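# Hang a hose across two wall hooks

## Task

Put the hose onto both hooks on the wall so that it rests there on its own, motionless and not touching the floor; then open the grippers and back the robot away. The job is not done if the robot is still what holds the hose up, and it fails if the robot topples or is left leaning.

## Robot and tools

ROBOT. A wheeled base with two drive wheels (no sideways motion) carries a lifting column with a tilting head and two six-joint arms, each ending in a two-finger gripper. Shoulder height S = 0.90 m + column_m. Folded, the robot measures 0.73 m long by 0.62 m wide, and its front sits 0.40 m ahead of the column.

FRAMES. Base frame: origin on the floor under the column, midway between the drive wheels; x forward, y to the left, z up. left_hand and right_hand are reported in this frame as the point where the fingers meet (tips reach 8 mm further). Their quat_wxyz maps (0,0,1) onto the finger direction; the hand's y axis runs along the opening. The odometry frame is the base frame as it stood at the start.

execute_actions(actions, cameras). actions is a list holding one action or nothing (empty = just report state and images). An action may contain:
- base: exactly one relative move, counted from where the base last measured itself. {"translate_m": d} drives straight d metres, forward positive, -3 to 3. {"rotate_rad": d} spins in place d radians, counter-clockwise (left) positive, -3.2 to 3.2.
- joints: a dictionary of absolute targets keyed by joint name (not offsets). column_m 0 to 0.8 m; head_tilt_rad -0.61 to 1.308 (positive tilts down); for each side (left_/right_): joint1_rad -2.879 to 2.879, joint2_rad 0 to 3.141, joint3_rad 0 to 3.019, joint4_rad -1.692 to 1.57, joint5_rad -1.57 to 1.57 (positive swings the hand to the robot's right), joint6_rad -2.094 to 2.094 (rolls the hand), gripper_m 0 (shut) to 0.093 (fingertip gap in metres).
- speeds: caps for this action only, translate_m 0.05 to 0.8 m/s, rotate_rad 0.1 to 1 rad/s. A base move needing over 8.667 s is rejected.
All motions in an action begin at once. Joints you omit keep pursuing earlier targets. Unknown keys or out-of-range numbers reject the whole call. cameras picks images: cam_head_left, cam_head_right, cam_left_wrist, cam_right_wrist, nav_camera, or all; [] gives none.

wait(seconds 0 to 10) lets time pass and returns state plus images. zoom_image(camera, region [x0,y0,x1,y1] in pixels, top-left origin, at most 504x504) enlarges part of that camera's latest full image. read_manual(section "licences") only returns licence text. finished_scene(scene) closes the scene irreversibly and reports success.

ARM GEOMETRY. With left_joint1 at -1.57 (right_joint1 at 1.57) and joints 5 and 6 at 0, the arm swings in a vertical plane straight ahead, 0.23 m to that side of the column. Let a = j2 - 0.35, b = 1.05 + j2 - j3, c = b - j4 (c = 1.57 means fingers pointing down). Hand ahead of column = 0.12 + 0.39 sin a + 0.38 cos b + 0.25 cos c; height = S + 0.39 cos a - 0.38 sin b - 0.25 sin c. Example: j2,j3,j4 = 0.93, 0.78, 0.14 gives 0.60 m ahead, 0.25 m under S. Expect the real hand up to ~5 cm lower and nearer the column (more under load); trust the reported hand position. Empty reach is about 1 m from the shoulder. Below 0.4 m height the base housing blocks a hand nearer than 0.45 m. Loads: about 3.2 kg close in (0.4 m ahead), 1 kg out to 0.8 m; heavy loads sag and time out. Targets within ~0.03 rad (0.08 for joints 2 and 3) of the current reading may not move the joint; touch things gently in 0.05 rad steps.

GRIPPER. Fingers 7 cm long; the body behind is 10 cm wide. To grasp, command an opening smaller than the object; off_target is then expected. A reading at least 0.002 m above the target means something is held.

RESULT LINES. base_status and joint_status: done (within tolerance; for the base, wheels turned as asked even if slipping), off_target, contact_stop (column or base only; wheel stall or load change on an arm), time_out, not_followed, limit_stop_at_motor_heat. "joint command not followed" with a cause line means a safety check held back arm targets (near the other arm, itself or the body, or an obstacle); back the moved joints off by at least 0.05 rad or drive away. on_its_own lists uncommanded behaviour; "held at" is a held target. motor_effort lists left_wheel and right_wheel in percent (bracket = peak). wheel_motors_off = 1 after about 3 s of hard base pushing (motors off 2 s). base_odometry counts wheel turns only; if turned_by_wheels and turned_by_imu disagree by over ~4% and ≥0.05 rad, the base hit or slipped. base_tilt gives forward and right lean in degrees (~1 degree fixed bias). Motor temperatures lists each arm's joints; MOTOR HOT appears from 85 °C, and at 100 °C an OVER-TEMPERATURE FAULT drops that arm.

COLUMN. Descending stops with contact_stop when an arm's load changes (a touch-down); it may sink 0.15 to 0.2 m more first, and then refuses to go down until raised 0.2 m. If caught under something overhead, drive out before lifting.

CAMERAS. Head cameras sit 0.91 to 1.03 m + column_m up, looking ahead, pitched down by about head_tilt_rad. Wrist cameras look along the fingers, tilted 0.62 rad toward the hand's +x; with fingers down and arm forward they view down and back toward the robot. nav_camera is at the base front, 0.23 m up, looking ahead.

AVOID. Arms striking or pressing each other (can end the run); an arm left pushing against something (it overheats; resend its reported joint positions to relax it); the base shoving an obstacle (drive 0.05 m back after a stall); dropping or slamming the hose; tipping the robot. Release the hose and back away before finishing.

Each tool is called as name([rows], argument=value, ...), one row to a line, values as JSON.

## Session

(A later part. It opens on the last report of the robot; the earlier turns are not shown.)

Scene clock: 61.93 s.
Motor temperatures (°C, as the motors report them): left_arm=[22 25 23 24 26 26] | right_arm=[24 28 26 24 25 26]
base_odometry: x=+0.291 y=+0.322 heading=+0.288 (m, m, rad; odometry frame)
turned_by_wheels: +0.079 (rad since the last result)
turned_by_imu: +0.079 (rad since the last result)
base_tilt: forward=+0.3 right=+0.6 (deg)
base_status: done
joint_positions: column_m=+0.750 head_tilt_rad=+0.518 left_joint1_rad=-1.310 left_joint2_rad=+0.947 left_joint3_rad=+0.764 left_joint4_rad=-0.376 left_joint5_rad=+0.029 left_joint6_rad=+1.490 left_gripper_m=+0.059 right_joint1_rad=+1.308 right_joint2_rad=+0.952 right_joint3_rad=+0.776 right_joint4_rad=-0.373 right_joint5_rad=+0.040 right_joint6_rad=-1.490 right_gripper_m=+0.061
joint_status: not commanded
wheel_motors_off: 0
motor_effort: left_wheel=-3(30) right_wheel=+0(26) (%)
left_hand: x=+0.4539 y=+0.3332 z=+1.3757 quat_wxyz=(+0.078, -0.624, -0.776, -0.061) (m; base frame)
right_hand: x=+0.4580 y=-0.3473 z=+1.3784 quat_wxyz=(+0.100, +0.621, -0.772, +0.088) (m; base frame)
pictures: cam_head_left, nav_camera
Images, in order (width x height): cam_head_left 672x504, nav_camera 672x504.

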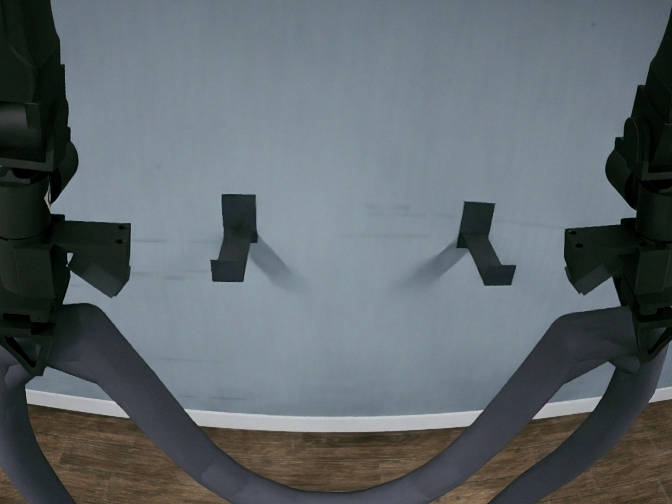

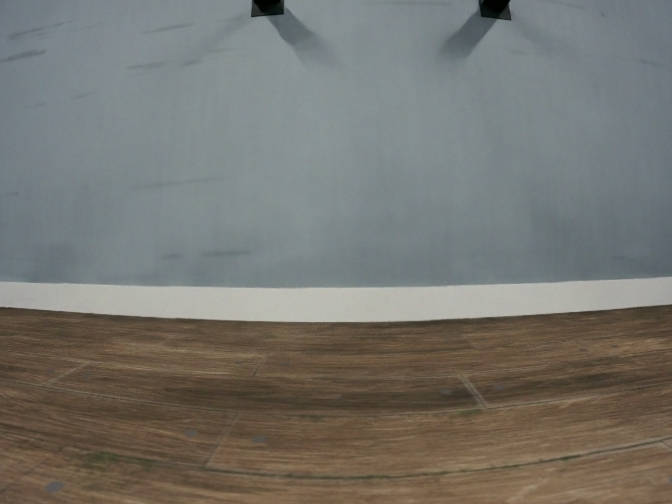

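execute_actions([
  {"base":{"rotate_rad":-0.3}},
], cameras=[])

execute_actions([
  {"base":{"translate_m":0.45},"speeds":{"translate_m":0.3}},
], cameras=[])

execute_actions([
  {"base":{"rotate_rad":0.3},"joints":{"left_joint1_rad":-1.15,"right_joint1_rad":1.15,"head_tilt_rad":0.75}},
], cameras=["cam_head_left","nav_camera"])

Scene clock: 65.13 s.
Motor temperatures (°C, as the motors report them): left_arm=[22 25 23 24 26 26] | right_arm=[24 28 26 24 25 26]
base_odometry: x=+0.291 y=+0.322 heading=-0.011 (m, m, rad; odometry frame)
turned_by_wheels: -0.299 (rad since the last result)
turned_by_imu: -0.298 (rad since the last result)
base_tilt: forward=+0.3 right=+0.6 (deg)
base_status: done
joint_positions: column_m=+0.750 head_tilt_rad=+0.518 left_joint1_rad=-1.310 left_joint2_rad=+0.947 left_joint3_rad=+0.764 left_joint4_rad=-0.376 left_joint5_rad=+0.029 left_joint6_rad=+1.490 left_gripper_m=+0.059 right_joint1_rad=+1.308 right_joint2_rad=+0.952 right_joint3_rad=+0.776 right_joint4_rad=-0.373 right_joint5_rad=+0.040 right_joint6_rad=-1.490 right_gripper_m=+0.061
joint_status: not commanded
wheel_motors_off: 0
motor_effort: left_wheel=+2(27) right_wheel=-1(20) (%)
left_hand: x=+0.4539 y=+0.3332 z=+1.3757 quat_wxyz=(+0.078, -0.624, -0.776, -0.061) (m; base frame)
right_hand: x=+0.4580 y=-0.3474 z=+1.3784 quat_wxyz=(+0.101, +0.621, -0.772, +0.088) (m; base frame)
pictures: none
No camera images: the call's "cameras" was empty. Leave "cameras" out to get every camera's image.

Scene clock: 67.93 s.
Motor temperatures (°C, as the motors report them): left_arm=[22 25 23 24 26 26] | right_arm=[24 28 26 24 25 26]
base_odometry: x=+0.741 y=+0.317 heading=-0.010 (m, m, rad; odometry frame)
turned_by_wheels: +0.001 (rad since the last result)
turned_by_imu: +0.000 (rad since the last result)
base_tilt: forward=+0.3 right=+0.7 (deg)
base_status: done
joint_positions: column_m=+0.750 head_tilt_rad=+0.518 left_joint1_rad=-1.310 left_joint2_rad=+0.947 left_joint3_rad=+0.764 left_joint4_rad=-0.376 left_joint5_rad=+0.029 left_joint6_rad=+1.490 left_gripper_m=+0.059 right_joint1_rad=+1.308 right_joint2_rad=+0.953 right_joint3_rad=+0.774 right_joint4_rad=-0.373 right_joint5_rad=+0.041 right_joint6_rad=-1.490 right_gripper_m=+0.061
joint_status: not commanded
wheel_motors_off: 0
motor_effort: left_wheel=+2(51) right_wheel=-4(31) (%)
left_hand: x=+0.4537 y=+0.3332 z=+1.3756 quat_wxyz=(+0.078, -0.624, -0.776, -0.060) (m; base frame)
right_hand: x=+0.4568 y=-0.3474 z=+1.3780 quat_wxyz=(+0.101, +0.621, -0.772, +0.087) (m; base frame)
pictures: none
No camera images: the call's "cameras" was empty. Leave "cameras" out to get every camera's image.

Scene clock: 69.33 s.
Motor temperatures (°C, as the motors report them): left_arm=[22 25 23 24 26 26] | right_arm=[24 28 26 24 25 26]
base_odometry: x=+0.741 y=+0.317 heading=+0.289 (m, m, rad; odometry frame)
turned_by_wheels: +0.299 (rad since the last result)
turned_by_imu: +0.296 (rad since the last result)
base_tilt: forward=+0.2 right=+0.6 (deg)
base_status: done
joint_positions: column_m=+0.750 head_tilt_rad=+0.752 left_joint1_rad=-1.163 left_joint2_rad=+0.947 left_joint3_rad=+0.764 left_joint4_rad=-0.376 left_joint5_rad=+0.033 left_joint6_rad=+1.490 left_gripper_m=+0.059 right_joint1_rad=+1.157 right_joint2_rad=+0.953 right_joint3_rad=+0.774 right_joint4_rad=-0.373 right_joint5_rad=+0.032 right_joint6_rad=-1.492 right_gripper_m=+0.061
joint_status: all done
wheel_motors_off: 0
motor_effort: left_wheel=-2(42) right_wheel=-1(29) (%)
left_hand: x=+0.4437 y=+0.3937 z=+1.3931 quat_wxyz=(+0.118, -0.589, -0.793, -0.105) (m; base frame)
right_hand: x=+0.4455 y=-0.4085 z=+1.3975 quat_wxyz=(+0.142, +0.585, -0.788, +0.130) (m; base frame)
pictures: cam_head_left, nav_camera
Images, in order (width x height): cam_head_left 672x504, nav_camera 672x504.

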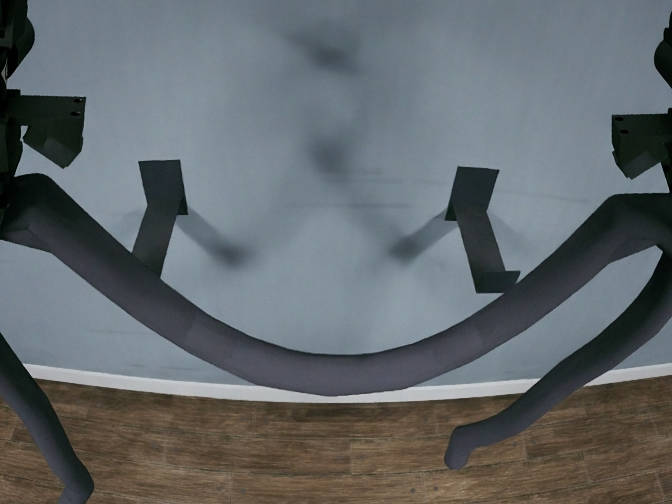

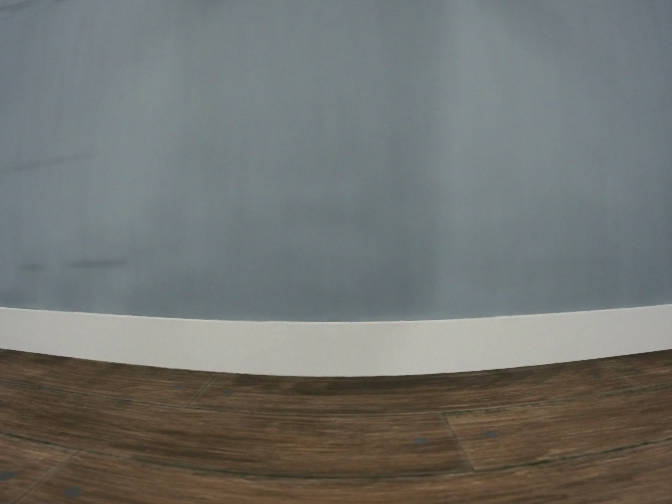

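execute_actions([
  {"base":{"translate_m":0.3},"speeds":{"translate_m":0.2},"joints":{"column_m":0.62,"head_tilt_rad":0.95}},
], cameras=["cam_head_left","cam_left_wrist","cam_right_wrist"])

Scene clock: 73.20 s.
Motor temperatures (°C, as the motors report them): left_arm=[22 25 23 24 26 26] | right_arm=[24 28 26 24 25 26]
base_odometry: x=+1.028 y=+0.403 heading=+0.290 (m, m, rad; odometry frame)
turned_by_wheels: +0.000 (rad since the last result)
turned_by_imu: +0.000 (rad since the last result)
base_tilt: forward=+0.3 right=+0.6 (deg)
base_status: done
joint_positions: column_m=+0.620 head_tilt_rad=+0.951 left_joint1_rad=-1.163 left_joint2_rad=+0.947 left_joint3_rad=+0.762 left_joint4_rad=-0.376 left_joint5_rad=+0.036 left_joint6_rad=+1.490 left_gripper_m=+0.059 right_joint1_rad=+1.157 right_joint2_rad=+0.953 right_joint3_rad=+0.773 right_joint4_rad=-0.375 right_joint5_rad=+0.032 right_joint6_rad=-1.494 right_gripper_m=+0.061
joint_status: all done
wheel_motors_off: 0
motor_effort: left_wheel=+1(43) right_wheel=-2(38) (%)
left_hand: x=+0.4424 y=+0.3931 z=+1.2626 quat_wxyz=(+0.118, -0.589, -0.793, -0.103) (m; base frame)
right_hand: x=+0.4446 y=-0.4085 z=+1.2675 quat_wxyz=(+0.143, +0.586, -0.787, +0.129) (m; base frame)
pictures: cam_head_left, cam_left_wrist, cam_right_wrist
Images, in order (width x height): cam_head_left 672x504, cam_left_wrist 504x504, cam_right_wrist 504x504.

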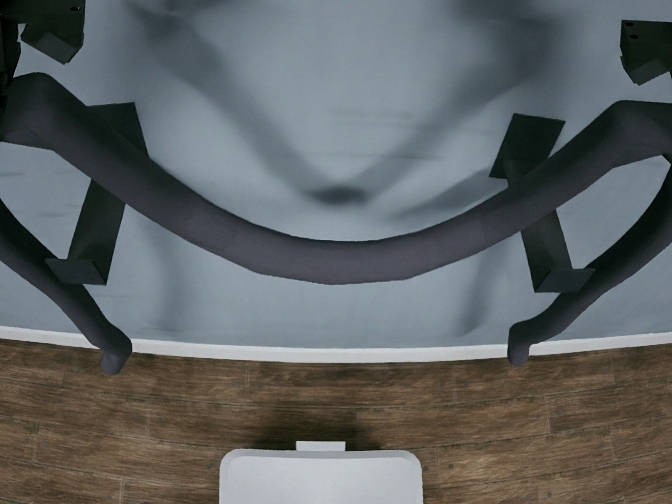

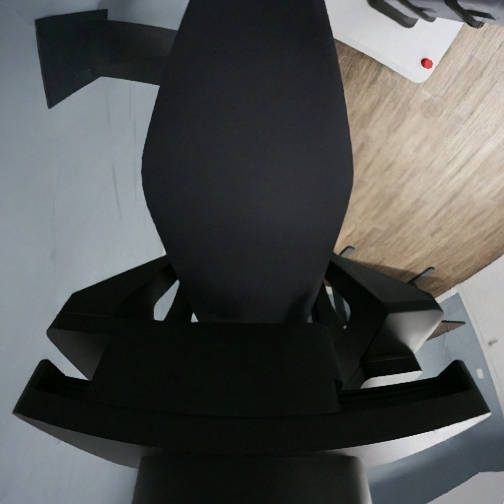

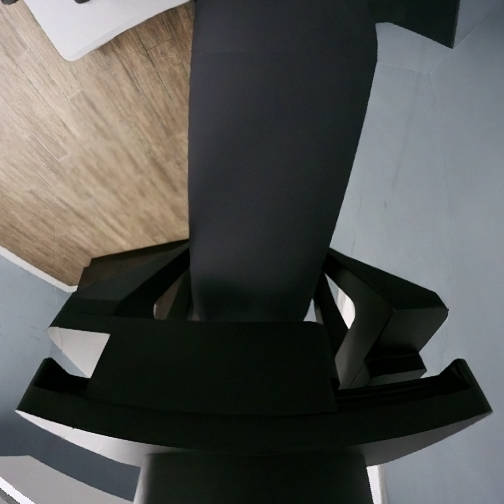

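execute_actions([
  {"base":{"translate_m":0.17},"speeds":{"translate_m":0.1}},
], cameras=["cam_head_left","cam_left_wrist","cam_right_wrist"])

Scene clock: 75.93 s.
Motor temperatures (°C, as the motors report them): left_arm=[22 25 23 24 26 26] | right_arm=[24 28 27 24 25 26]
base_odometry: x=+1.191 y=+0.451 heading=+0.290 (m, m, rad; odometry frame)
turned_by_wheels: +0.000 (rad since the last result)
turned_by_imu: +0.000 (rad since the last result)
base_tilt: forward=+0.2 right=+0.6 (deg)
base_status: done
joint_positions: column_m=+0.620 head_tilt_rad=+0.951 left_joint1_rad=-1.155 left_joint2_rad=+0.950 left_joint3_rad=+0.678 left_joint4_rad=-0.375 left_joint5_rad=+0.035 left_joint6_rad=+1.490 left_gripper_m=+0.059 right_joint1_rad=+1.154 right_joint2_rad=+0.956 right_joint3_rad=+0.666 right_joint4_rad=-0.392 right_joint5_rad=+0.032 right_joint6_rad=-1.494 right_gripper_m=+0.061
joint_status: not commanded
wheel_motors_off: 0
motor_effort: left_wheel=+10(33) right_wheel=+11(26) (%)
left_hand: x=+0.3905 y=+0.3889 z=+1.2539 quat_wxyz=(+0.148, -0.580, -0.798, -0.074) (m; base frame)
right_hand: x=+0.3748 y=-0.3987 z=+1.2562 quat_wxyz=(+0.185, +0.576, -0.792, +0.083) (m; base frame)
pictures: cam_head_left, cam_left_wrist, cam_right_wrist
Images, in order (width x height): cam_head_left 672x504, cam_left_wrist 504x504, cam_right_wrist 504x504.

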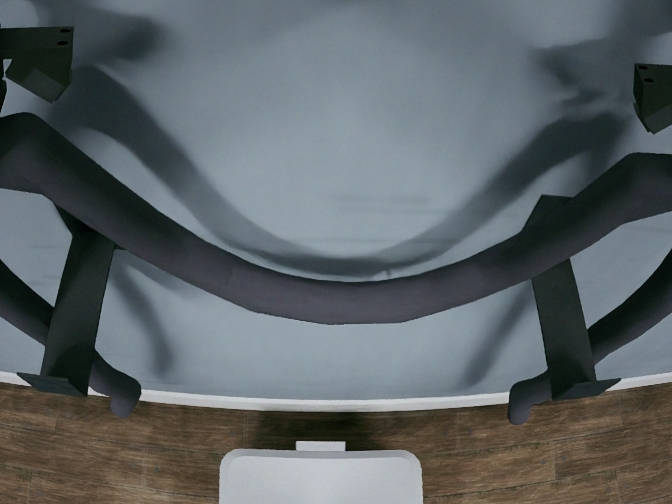

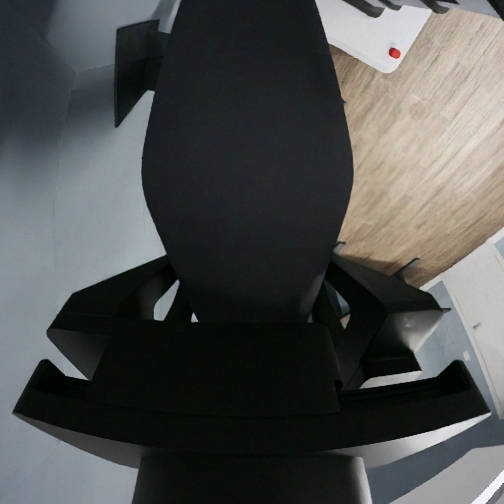

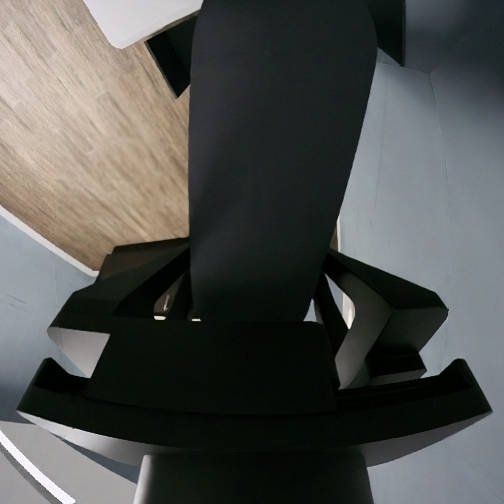

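Arms touch the wall; back off a bit, then lower.

execute_actions([
  {"base":{"translate_m":-0.09},"speeds":{"translate_m":0.1}},
], cameras=[])

execute_actions([
  {"joints":{"column_m":0.42}},
], cameras=["cam_head_left","cam_left_wrist","cam_right_wrist"])

Scene clock: 78.30 s.
Motor temperatures (°C, as the motors report them): left_arm=[22 25 23 24 26 26] | right_arm=[24 28 27 24 25 26]
base_odometry: x=+1.104 y=+0.425 heading=+0.290 (m, m, rad; odometry frame)
turned_by_wheels: +0.001 (rad since the last result)
turned_by_imu: +0.001 (rad since the last result)
base_tilt: forward=+0.3 right=+0.6 (deg)
base_status: done
joint_positions: column_m=+0.620 head_tilt_rad=+0.951 left_joint1_rad=-1.160 left_joint2_rad=+0.957 left_joint3_rad=+0.760 left_joint4_rad=-0.375 left_joint5_rad=+0.035 left_joint6_rad=+1.490 left_gripper_m=+0.059 right_joint1_rad=+1.154 right_joint2_rad=+0.960 right_joint3_rad=+0.748 right_joint4_rad=-0.377 right_joint5_rad=+0.032 right_joint6_rad=-1.494 right_gripper_m=+0.061
joint_status: not commanded
wheel_motors_off: 0
motor_effort: left_wheel=+1(28) right_wheel=-1(18) (%)
left_hand: x=+0.4383 y=+0.3951 z=+1.2597 quat_wxyz=(+0.122, -0.587, -0.794, -0.101) (m; base frame)
right_hand: x=+0.4268 y=-0.4079 z=+1.2626 quat_wxyz=(+0.155, +0.583, -0.789, +0.118) (m; base frame)
pictures: none
No camera images: the call's "cameras" was empty. Leave "cameras" out to get every camera's image.

Scene clock: 78.60 s.
Motor temperatures (°C, as the motors report them): left_arm=[22 25 23 24 26 26] | right_arm=[24 28 27 24 25 26]
base_odometry: x=+1.104 y=+0.425 heading=+0.290 (m, m, rad; odometry frame)
turned_by_wheels: +0.000 (rad since the last result)
turned_by_imu: +0.000 (rad since the last result)
base_tilt: forward=+0.3 right=+0.6 (deg)
base_status: not commanded
joint_positions: column_m=+0.620 head_tilt_rad=+0.951 left_joint1_rad=-1.160 left_joint2_rad=+0.957 left_joint3_rad=+0.760 left_joint4_rad=-0.375 left_joint5_rad=+0.035 left_joint6_rad=+1.490 left_gripper_m=+0.059 right_joint1_rad=+1.154 right_joint2_rad=+0.960 right_joint3_rad=+0.748 right_joint4_rad=-0.377 right_joint5_rad=+0.032 right_joint6_rad=-1.494 right_gripper_m=+0.061
joint_status: column_m contact_stop (moved +0.000 of -0.200)
wheel_motors_off: 0
on_its_own: column_m is held at +0.620, not at your +0.420, since a contact_stop
motor_effort: left_wheel=+1(1) right_wheel=-1(1) (%)
left_hand: x=+0.4383 y=+0.3951 z=+1.2597 quat_wxyz=(+0.122, -0.587, -0.794, -0.101) (m; base frame)
right_hand: x=+0.4268 y=-0.4079 z=+1.2626 quat_wxyz=(+0.155, +0.583, -0.789, +0.118) (m; base frame)
pictures: cam_head_left, cam_left_wrist, cam_right_wrist
Images, in order (width x height): cam_head_left 672x504, cam_left_wrist 504x504, cam_right_wrist 504x504.

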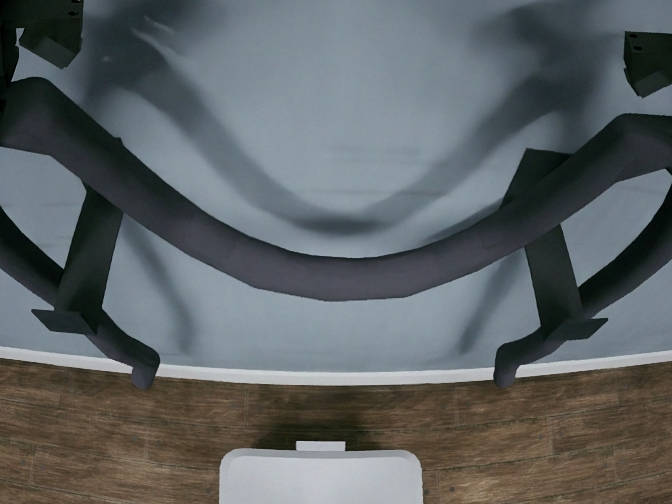

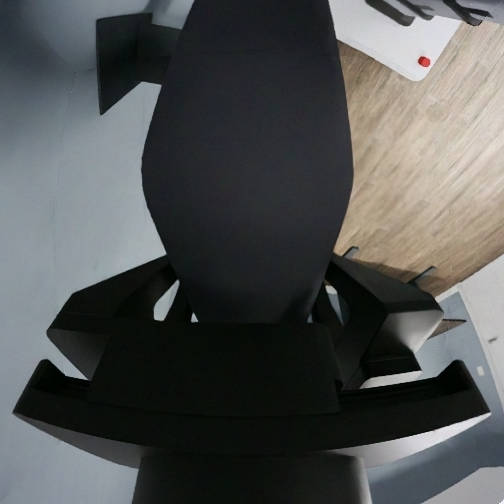

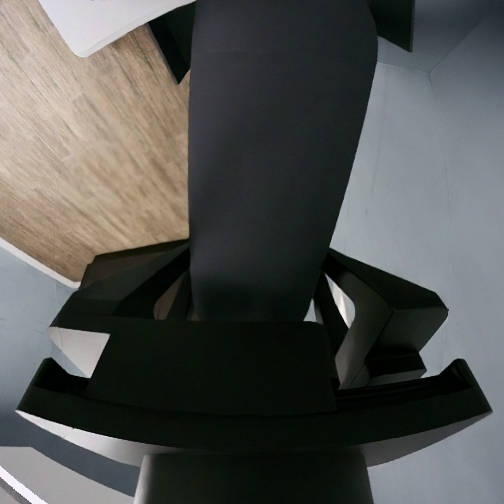

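execute_actions([
  {"joints":{"column_m":0.8}},
], cameras=["cam_head_left"])

execute_actions([
  {"joints":{"column_m":0.40}},
], cameras=["cam_head_left","cam_left_wrist","cam_right_wrist"])

Scene clock: 84.20 s.
Motor temperatures (°C, as the motors report them): left_arm=[22 25 23 24 26 26] | right_arm=[24 28 27 24 25 26]
base_odometry: x=+1.104 y=+0.425 heading=+0.290 (m, m, rad; odometry frame)
turned_by_wheels: +0.000 (rad since the last result)
turned_by_imu: +0.000 (rad since the last result)
base_tilt: forward=+0.3 right=+0.6 (deg)
base_status: not commanded
joint_positions: column_m=+0.800 head_tilt_rad=+0.951 left_joint1_rad=-1.160 left_joint2_rad=+0.957 left_joint3_rad=+0.760 left_joint4_rad=-0.375 left_joint5_rad=+0.035 left_joint6_rad=+1.490 left_gripper_m=+0.059 right_joint1_rad=+1.154 right_joint2_rad=+0.960 right_joint3_rad=+0.748 right_joint4_rad=-0.377 right_joint5_rad=+0.032 right_joint6_rad=-1.494 right_gripper_m=+0.061
joint_status: all done
wheel_motors_off: 0
motor_effort: left_wheel=+1(1) right_wheel=-2(2) (%)
left_hand: x=+0.4383 y=+0.3949 z=+1.4394 quat_wxyz=(+0.122, -0.587, -0.794, -0.101) (m; base frame)
right_hand: x=+0.4268 y=-0.4079 z=+1.4424 quat_wxyz=(+0.155, +0.583, -0.789, +0.118) (m; base frame)
pictures: cam_head_left
Images, in order (width x height): cam_head_left 672x504.

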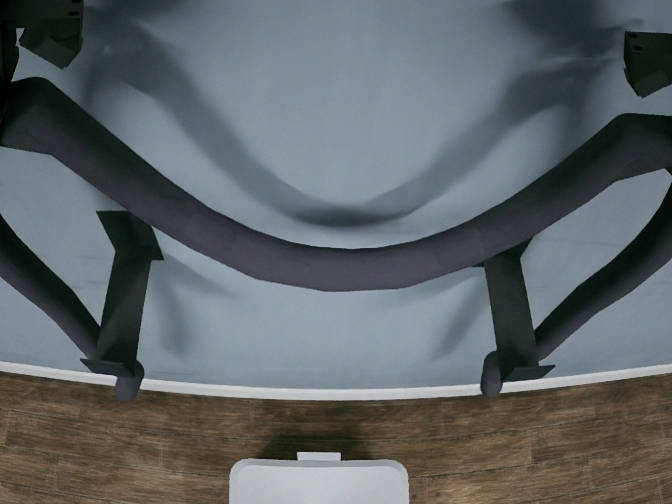

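Scene clock: 89.90 s.
Motor temperatures (°C, as the motors report them): left_arm=[22 25 23 24 26 26] | right_arm=[24 28 27 24 25 26]
base_odometry: x=+1.104 y=+0.425 heading=+0.290 (m, m, rad; odometry frame)
turned_by_wheels: +0.000 (rad since the last result)
turned_by_imu: +0.000 (rad since the last result)
base_tilt: forward=+0.2 right=+0.6 (deg)
base_status: not commanded
joint_positions: column_m=+0.400 head_tilt_rad=+0.951 left_joint1_rad=-1.160 left_joint2_rad=+0.957 left_joint3_rad=+0.760 left_joint4_rad=-0.375 left_joint5_rad=+0.035 left_joint6_rad=+1.490 left_gripper_m=+0.059 right_joint1_rad=+1.154 right_joint2_rad=+0.960 right_joint3_rad=+0.748 right_joint4_rad=-0.377 right_joint5_rad=+0.029 right_joint6_rad=-1.494 right_gripper_m=+0.060
joint_status: all done
wheel_motors_off: 0
motor_effort: left_wheel=+1(2) right_wheel=-1(3) (%)
left_hand: x=+0.4383 y=+0.3949 z=+1.0396 quat_wxyz=(+0.122, -0.587, -0.794, -0.101) (m; base frame)
right_hand: x=+0.4271 y=-0.4073 z=+1.0424 quat_wxyz=(+0.153, +0.583, -0.789, +0.117) (m; base frame)
pictures: cam_head_left, cam_left_wrist, cam_right_wrist
Images, in order (width x height): cam_head_left 672x504, cam_left_wrist 504x504, cam_right_wrist 504x504.

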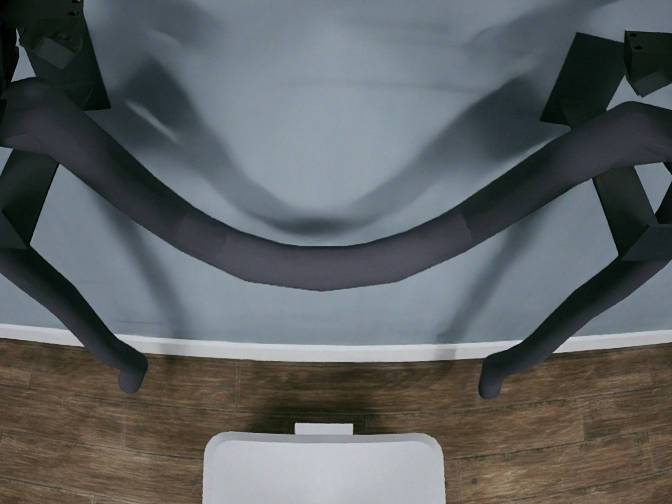

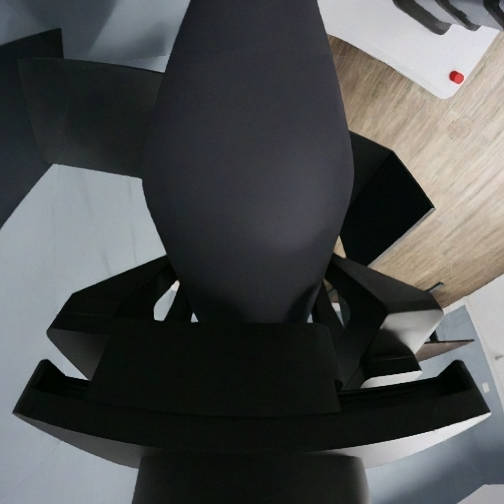

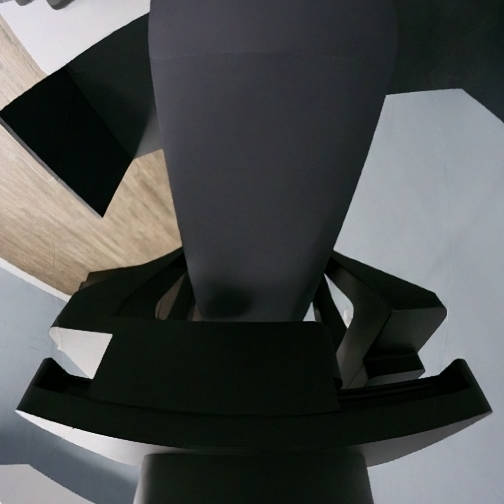

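Hose is very near the bars. Release.

execute_actions([
  {"joints":{"left_gripper_m":0.093,"right_gripper_m":0.093}},
], cameras=[])

execute_actions([
  {"joints":{"column_m":0.6}},
], cameras=["cam_head_left"])

execute_actions([
  {"base":{"translate_m":-0.9},"joints":{"head_tilt_rad":0.6}},
], cameras=["cam_head_left","nav_camera"])

Scene clock: 91.53 s.
Motor temperatures (°C, as the motors report them): left_arm=[22 25 23 24 26 26] | right_arm=[24 28 27 24 25 26]
base_odometry: x=+1.104 y=+0.425 heading=+0.290 (m, m, rad; odometry frame)
turned_by_wheels: +0.000 (rad since the last result)
turned_by_imu: +0.000 (rad since the last result)
base_tilt: forward=+0.2 right=+0.6 (deg)
base_status: not commanded
joint_positions: column_m=+0.400 head_tilt_rad=+0.951 left_joint1_rad=-1.158 left_joint2_rad=+0.942 left_joint3_rad=+0.763 left_joint4_rad=-0.375 left_joint5_rad=+0.025 left_joint6_rad=+1.490 left_gripper_m=+0.093 right_joint1_rad=+1.154 right_joint2_rad=+0.936 right_joint3_rad=+0.753 right_joint4_rad=-0.377 right_joint5_rad=+0.044 right_joint6_rad=-1.494 right_gripper_m=+0.093
joint_status: all done
wheel_motors_off: 0
motor_effort: left_wheel=+1(1) right_wheel=+0(2) (%)
left_hand: x=+0.4438 y=+0.3968 z=+1.0457 quat_wxyz=(+0.121, -0.588, -0.792, -0.111) (m; base frame)
right_hand: x=+0.4364 y=-0.4088 z=+1.0515 quat_wxyz=(+0.150, +0.584, -0.787, +0.132) (m; base frame)
pictures: none
No camera images: the call's "cameras" was empty. Leave "cameras" out to get every camera's image.

Scene clock: 94.73 s.
Motor temperatures (°C, as the motors report them): left_arm=[22 25 23 24 26 26] | right_arm=[24 28 27 24 25 26]
base_odometry: x=+1.104 y=+0.425 heading=+0.290 (m, m, rad; odometry frame)
turned_by_wheels: +0.000 (rad since the last result)
turned_by_imu: +0.000 (rad since the last result)
base_tilt: forward=+0.3 right=+0.5 (deg)
base_status: not commanded
joint_positions: column_m=+0.600 head_tilt_rad=+0.951 left_joint1_rad=-1.158 left_joint2_rad=+0.942 left_joint3_rad=+0.763 left_joint4_rad=-0.375 left_joint5_rad=+0.025 left_joint6_rad=+1.490 left_gripper_m=+0.093 right_joint1_rad=+1.154 right_joint2_rad=+0.936 right_joint3_rad=+0.753 right_joint4_rad=-0.377 right_joint5_rad=+0.044 right_joint6_rad=-1.494 right_gripper_m=+0.093
joint_status: all done
wheel_motors_off: 0
motor_effort: left_wheel=+1(2) right_wheel=+0(2) (%)
left_hand: x=+0.4439 y=+0.3968 z=+1.2456 quat_wxyz=(+0.121, -0.588, -0.792, -0.111) (m; base frame)
right_hand: x=+0.4364 y=-0.4088 z=+1.2513 quat_wxyz=(+0.150, +0.584, -0.787, +0.132) (m; base frame)
pictures: cam_head_left
Images, in order (width x height): cam_head_left 672x504.

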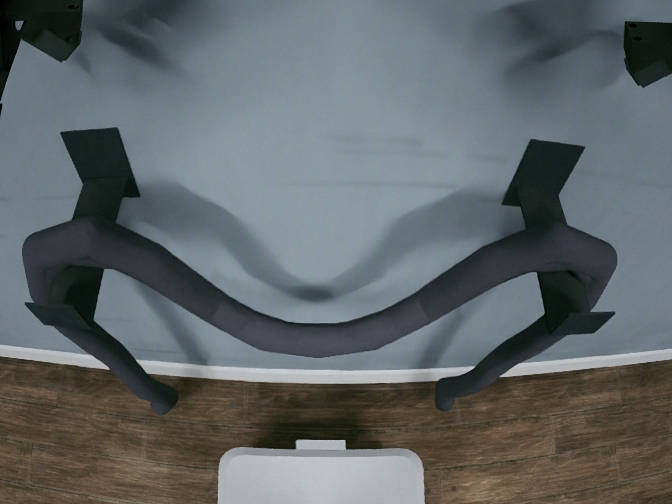

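Scene clock: 98.10 s.
Motor temperatures (°C, as the motors report them): left_arm=[22 25 23 24 26 26] | right_arm=[24 28 27 24 25 26]
base_odometry: x=+0.242 y=+0.168 heading=+0.289 (m, m, rad; odometry frame)
turned_by_wheels: -0.001 (rad since the last result)
turned_by_imu: +0.001 (rad since the last result)
base_tilt: forward=+0.3 right=+0.5 (deg)
base_status: done
joint_positions: column_m=+0.600 head_tilt_rad=+0.617 left_joint1_rad=-1.157 left_joint2_rad=+0.940 left_joint3_rad=+0.768 left_joint4_rad=-0.375 left_joint5_rad=+0.024 left_joint6_rad=+1.490 left_gripper_m=+0.093 right_joint1_rad=+1.154 right_joint2_rad=+0.936 right_joint3_rad=+0.760 right_joint4_rad=-0.375 right_joint5_rad=+0.045 right_joint6_rad=-1.494 right_gripper_m=+0.093
joint_status: all done
wheel_motors_off: 0
motor_effort: left_wheel=-2(44) right_wheel=+1(32) (%)
left_hand: x=+0.4478 y=+0.3975 z=+1.2472 quat_wxyz=(+0.119, -0.588, -0.792, -0.114) (m; base frame)
right_hand: x=+0.4407 y=-0.4095 z=+1.2525 quat_wxyz=(+0.147, +0.584, -0.786, +0.136) (m; base frame)
pictures: cam_head_left, nav_camera
Images, in order (width x height): cam_head_left 672x504, nav_camera 672x504.

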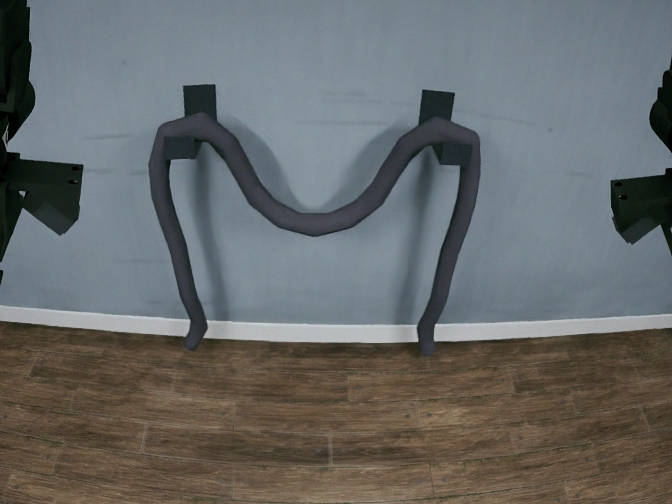

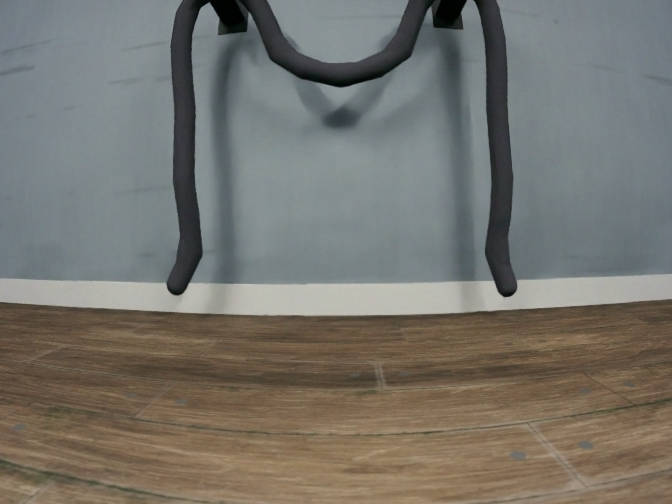

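wait(seconds=3)

zoom_image(camera="nav_camera", region=[100, 180, 600, 400])

Scene clock: 101.77 s.
Motor temperatures (°C, as the motors report them): left_arm=[22 25 23 24 26 26] | right_arm=[24 28 27 24 25 26]
base_odometry: x=+0.242 y=+0.168 heading=+0.289 (m, m, rad; odometry frame)
turned_by_wheels: +0.000 (rad since the last result)
turned_by_imu: +0.000 (rad since the last result)
base_tilt: forward=+0.3 right=+0.6 (deg)
base_status: done
joint_positions: column_m=+0.600 head_tilt_rad=+0.617 left_joint1_rad=-1.157 left_joint2_rad=+0.940 left_joint3_rad=+0.768 left_joint4_rad=-0.375 left_joint5_rad=+0.024 left_joint6_rad=+1.490 left_gripper_m=+0.093 right_joint1_rad=+1.154 right_joint2_rad=+0.936 right_joint3_rad=+0.760 right_joint4_rad=-0.375 right_joint5_rad=+0.045 right_joint6_rad=-1.494 right_gripper_m=+0.093
joint_status: all done
wheel_motors_off: 0
motor_effort: left_wheel=-2(44) right_wheel=+0(32) (%)
left_hand: x=+0.4478 y=+0.3975 z=+1.2472 quat_wxyz=(+0.119, -0.588, -0.792, -0.114) (m; base frame)
right_hand: x=+0.4407 y=-0.4095 z=+1.2525 quat_wxyz=(+0.147, +0.584, -0.786, +0.136) (m; base frame)
wait: 3.00 s; at rest from the start
pictures: cam_head_left, cam_head_right, cam_left_wrist, cam_right_wrist, nav_camera
Images, in order (width x height): cam_head_left 672x504, cam_head_right 672x504, cam_left_wrist 504x504, cam_right_wrist 504x504, nav_camera 672x504.

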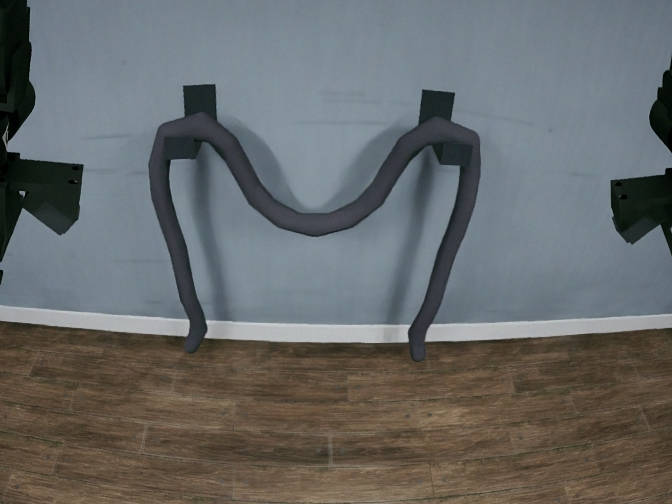

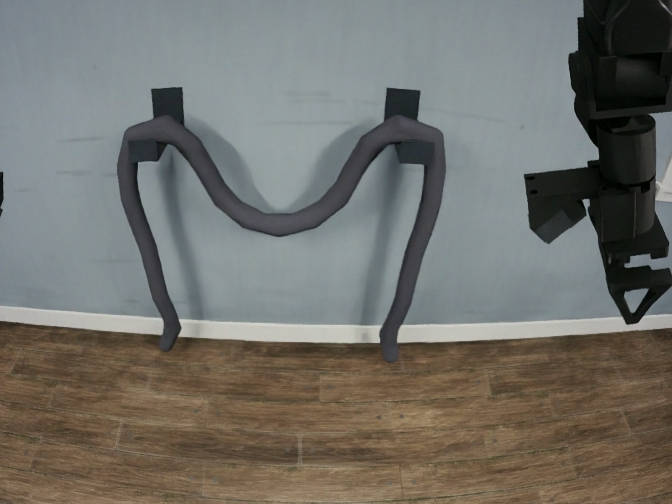

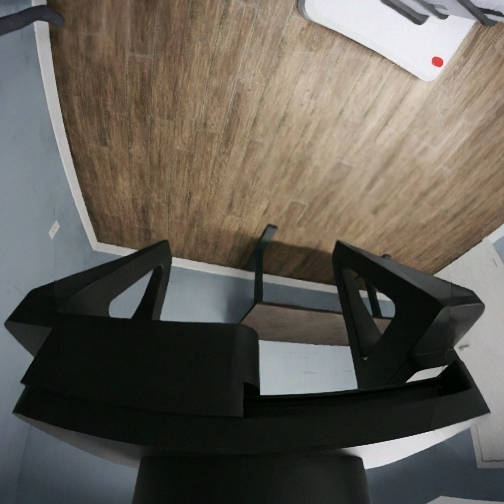

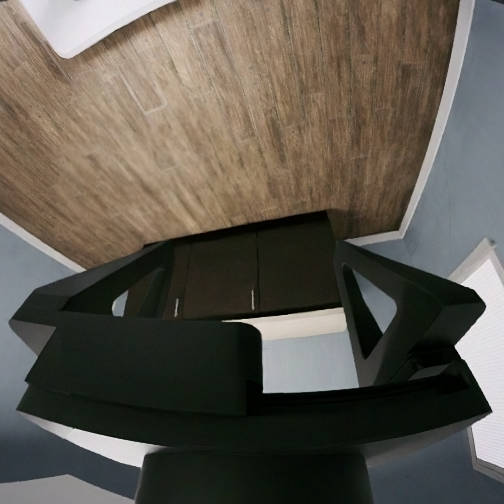

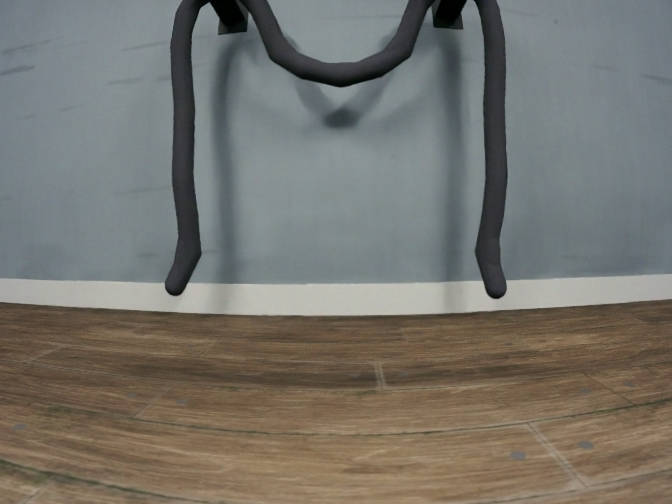

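Region (100, 180, 600, 400) of nav_camera's 672x504 image, scaled by 1.008, with more detail than that image has; it fills the top 222 rows of this view, and the rest is white.

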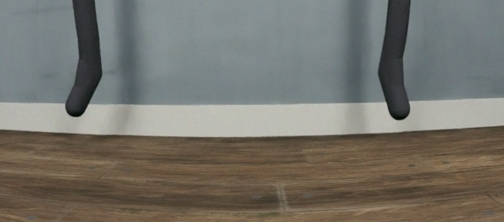

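Still swinging; wait more.

wait(seconds=8)

wait(seconds=3)

Scene clock: 110.10 s.
Motor temperatures (°C, as the motors report them): left_arm=[22 25 23 24 26 26] | right_arm=[24 28 27 24 25 26]
base_odometry: x=+0.242 y=+0.168 heading=+0.289 (m, m, rad; odometry frame)
turned_by_wheels: +0.000 (rad since the last result)
turned_by_imu: +0.001 (rad since the last result)
base_tilt: forward=+0.2 right=+0.6 (deg)
base_status: done
joint_positions: column_m=+0.600 head_tilt_rad=+0.617 left_joint1_rad=-1.157 left_joint2_rad=+0.940 left_joint3_rad=+0.768 left_joint4_rad=-0.375 left_joint5_rad=+0.024 left_joint6_rad=+1.490 left_gripper_m=+0.093 right_joint1_rad=+1.154 right_joint2_rad=+0.936 right_joint3_rad=+0.760 right_joint4_rad=-0.375 right_joint5_rad=+0.045 right_joint6_rad=-1.494 right_gripper_m=+0.093
joint_status: all done
wheel_motors_off: 0
motor_effort: left_wheel=-2(44) right_wheel=+4(32) (%)
left_hand: x=+0.4478 y=+0.3975 z=+1.2472 quat_wxyz=(+0.119, -0.588, -0.792, -0.114) (m; base frame)
right_hand: x=+0.4407 y=-0.4095 z=+1.2525 quat_wxyz=(+0.147, +0.584, -0.786, +0.136) (m; base frame)
wait: 8.00 s; at rest from the start
pictures: cam_head_left, cam_head_right, cam_left_wrist, cam_right_wrist, nav_camera
Images, in order (width x height): cam_head_left 672x504, cam_head_right 672x504, cam_left_wrist 504x504, cam_right_wrist 504x504, nav_camera 672x504.

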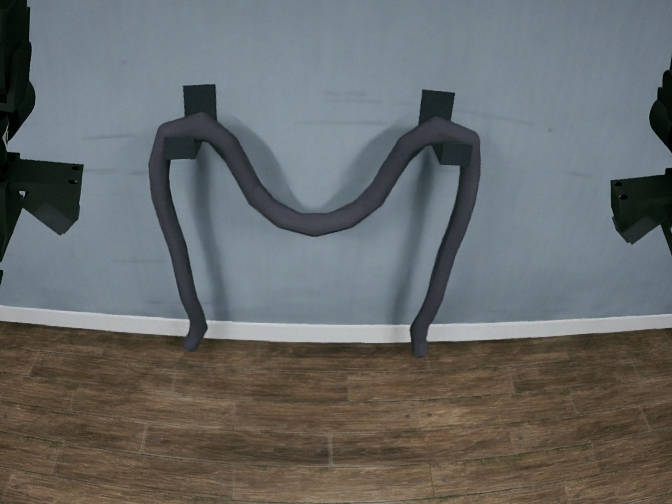

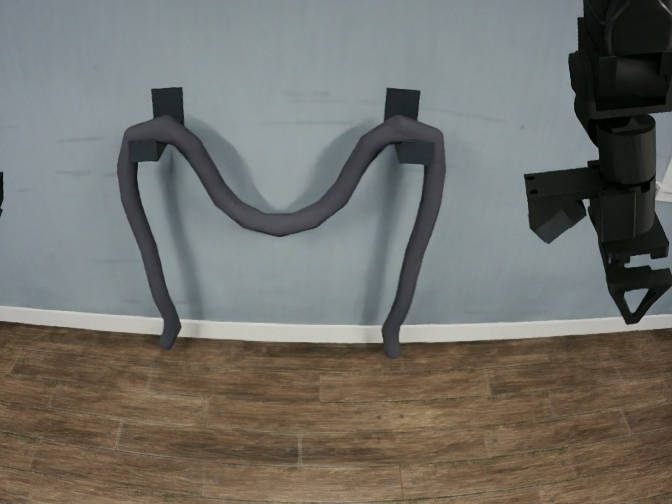

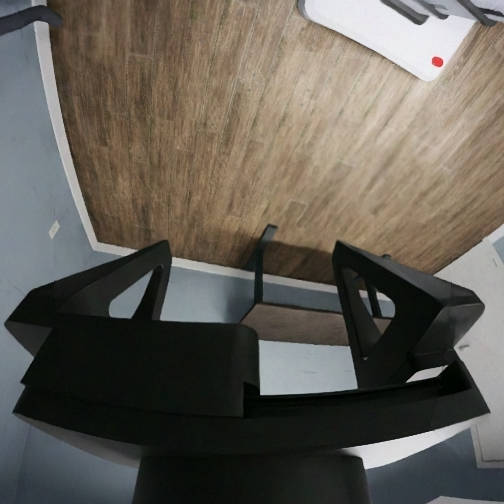

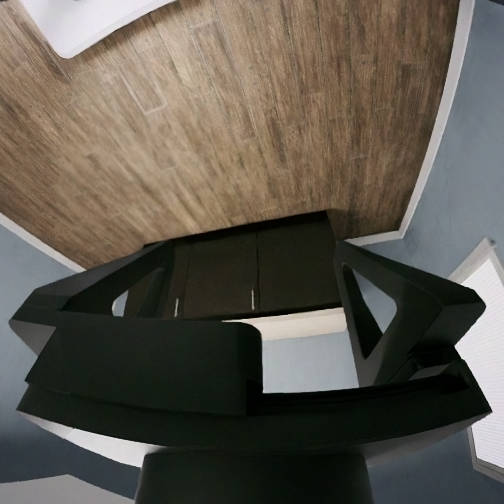

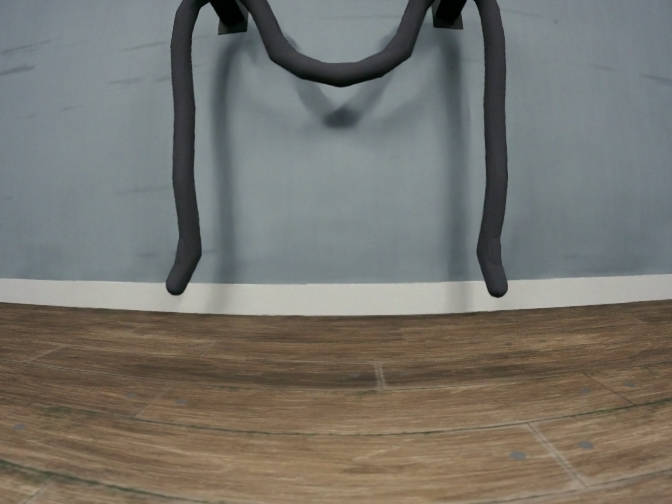

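Scene clock: 113.10 s.
Motor temperatures (°C, as the motors report them): left_arm=[22 25 23 24 26 26] | right_arm=[24 28 27 24 25 26]
base_odometry: x=+0.242 y=+0.168 heading=+0.289 (m, m, rad; odometry frame)
turned_by_wheels: +0.000 (rad since the last result)
turned_by_imu: +0.000 (rad since the last result)
base_tilt: forward=+0.3 right=+0.6 (deg)
base_status: done
joint_positions: column_m=+0.600 head_tilt_rad=+0.617 left_joint1_rad=-1.157 left_joint2_rad=+0.940 left_joint3_rad=+0.768 left_joint4_rad=-0.375 left_joint5_rad=+0.024 left_joint6_rad=+1.490 left_gripper_m=+0.093 right_joint1_rad=+1.154 right_joint2_rad=+0.936 right_joint3_rad=+0.760 right_joint4_rad=-0.375 right_joint5_rad=+0.045 right_joint6_rad=-1.494 right_gripper_m=+0.093
joint_status: all done
wheel_motors_off: 0
motor_effort: left_wheel=-2(44) right_wheel=+2(32) (%)
left_hand: x=+0.4478 y=+0.3975 z=+1.2472 quat_wxyz=(+0.119, -0.588, -0.792, -0.114) (m; base frame)
right_hand: x=+0.4407 y=-0.4095 z=+1.2525 quat_wxyz=(+0.147, +0.584, -0.786, +0.136) (m; base frame)
wait: 3.00 s; at rest by 0.27 s
pictures: cam_head_left, cam_head_right, cam_left_wrist, cam_right_wrist, nav_camera
Images, in order (width x height): cam_head_left 672x504, cam_head_right 672x504, cam_left_wrist 504x504, cam_right_wrist 504x504, nav_camera 672x504.

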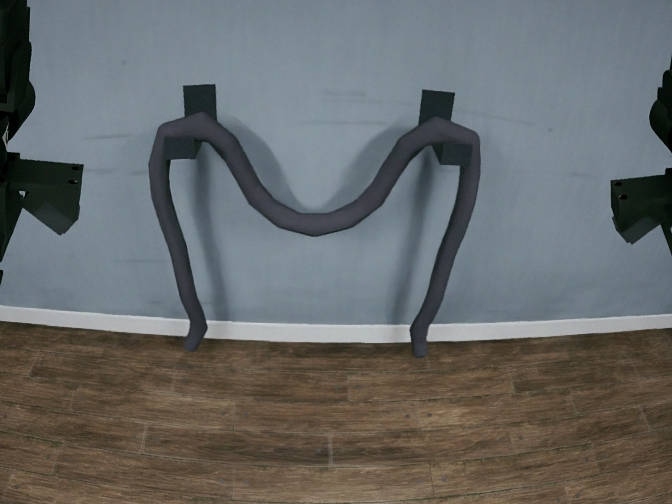

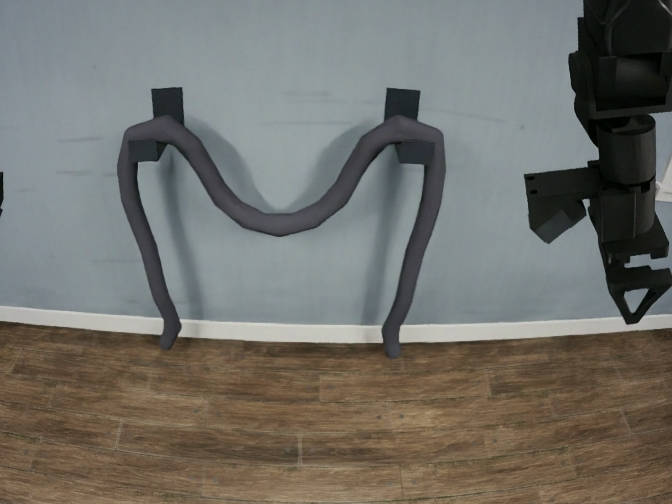

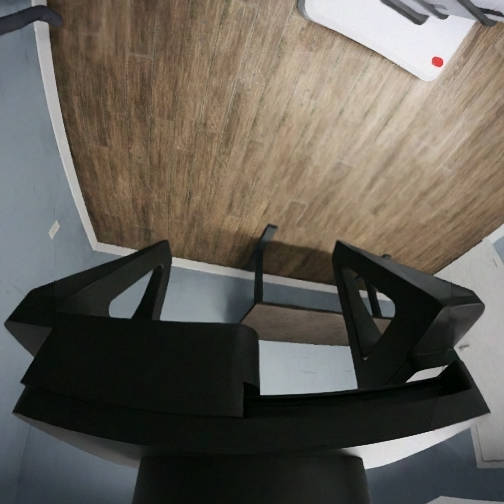

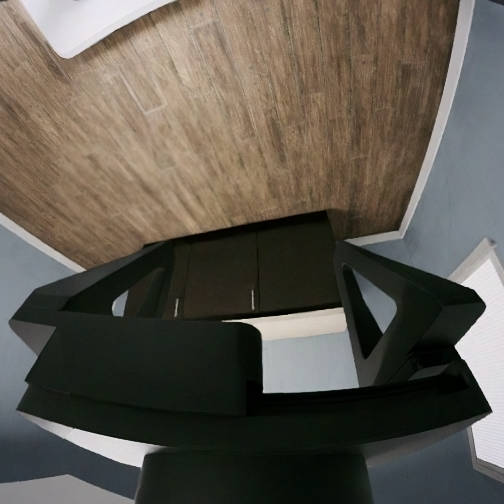

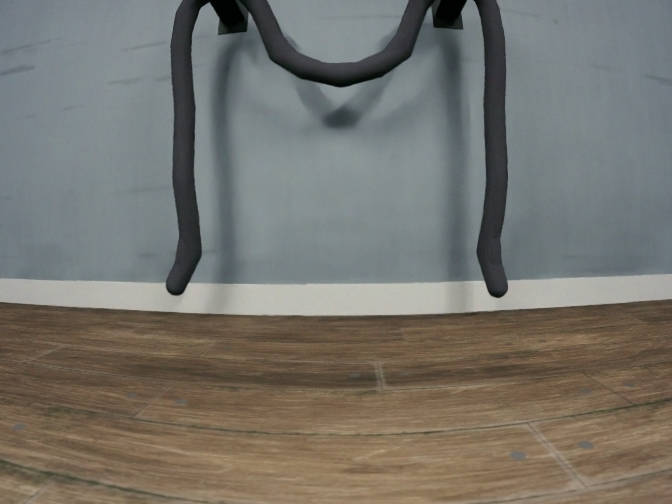

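finished_scene(scene=2)

The scene is finished: the task was done.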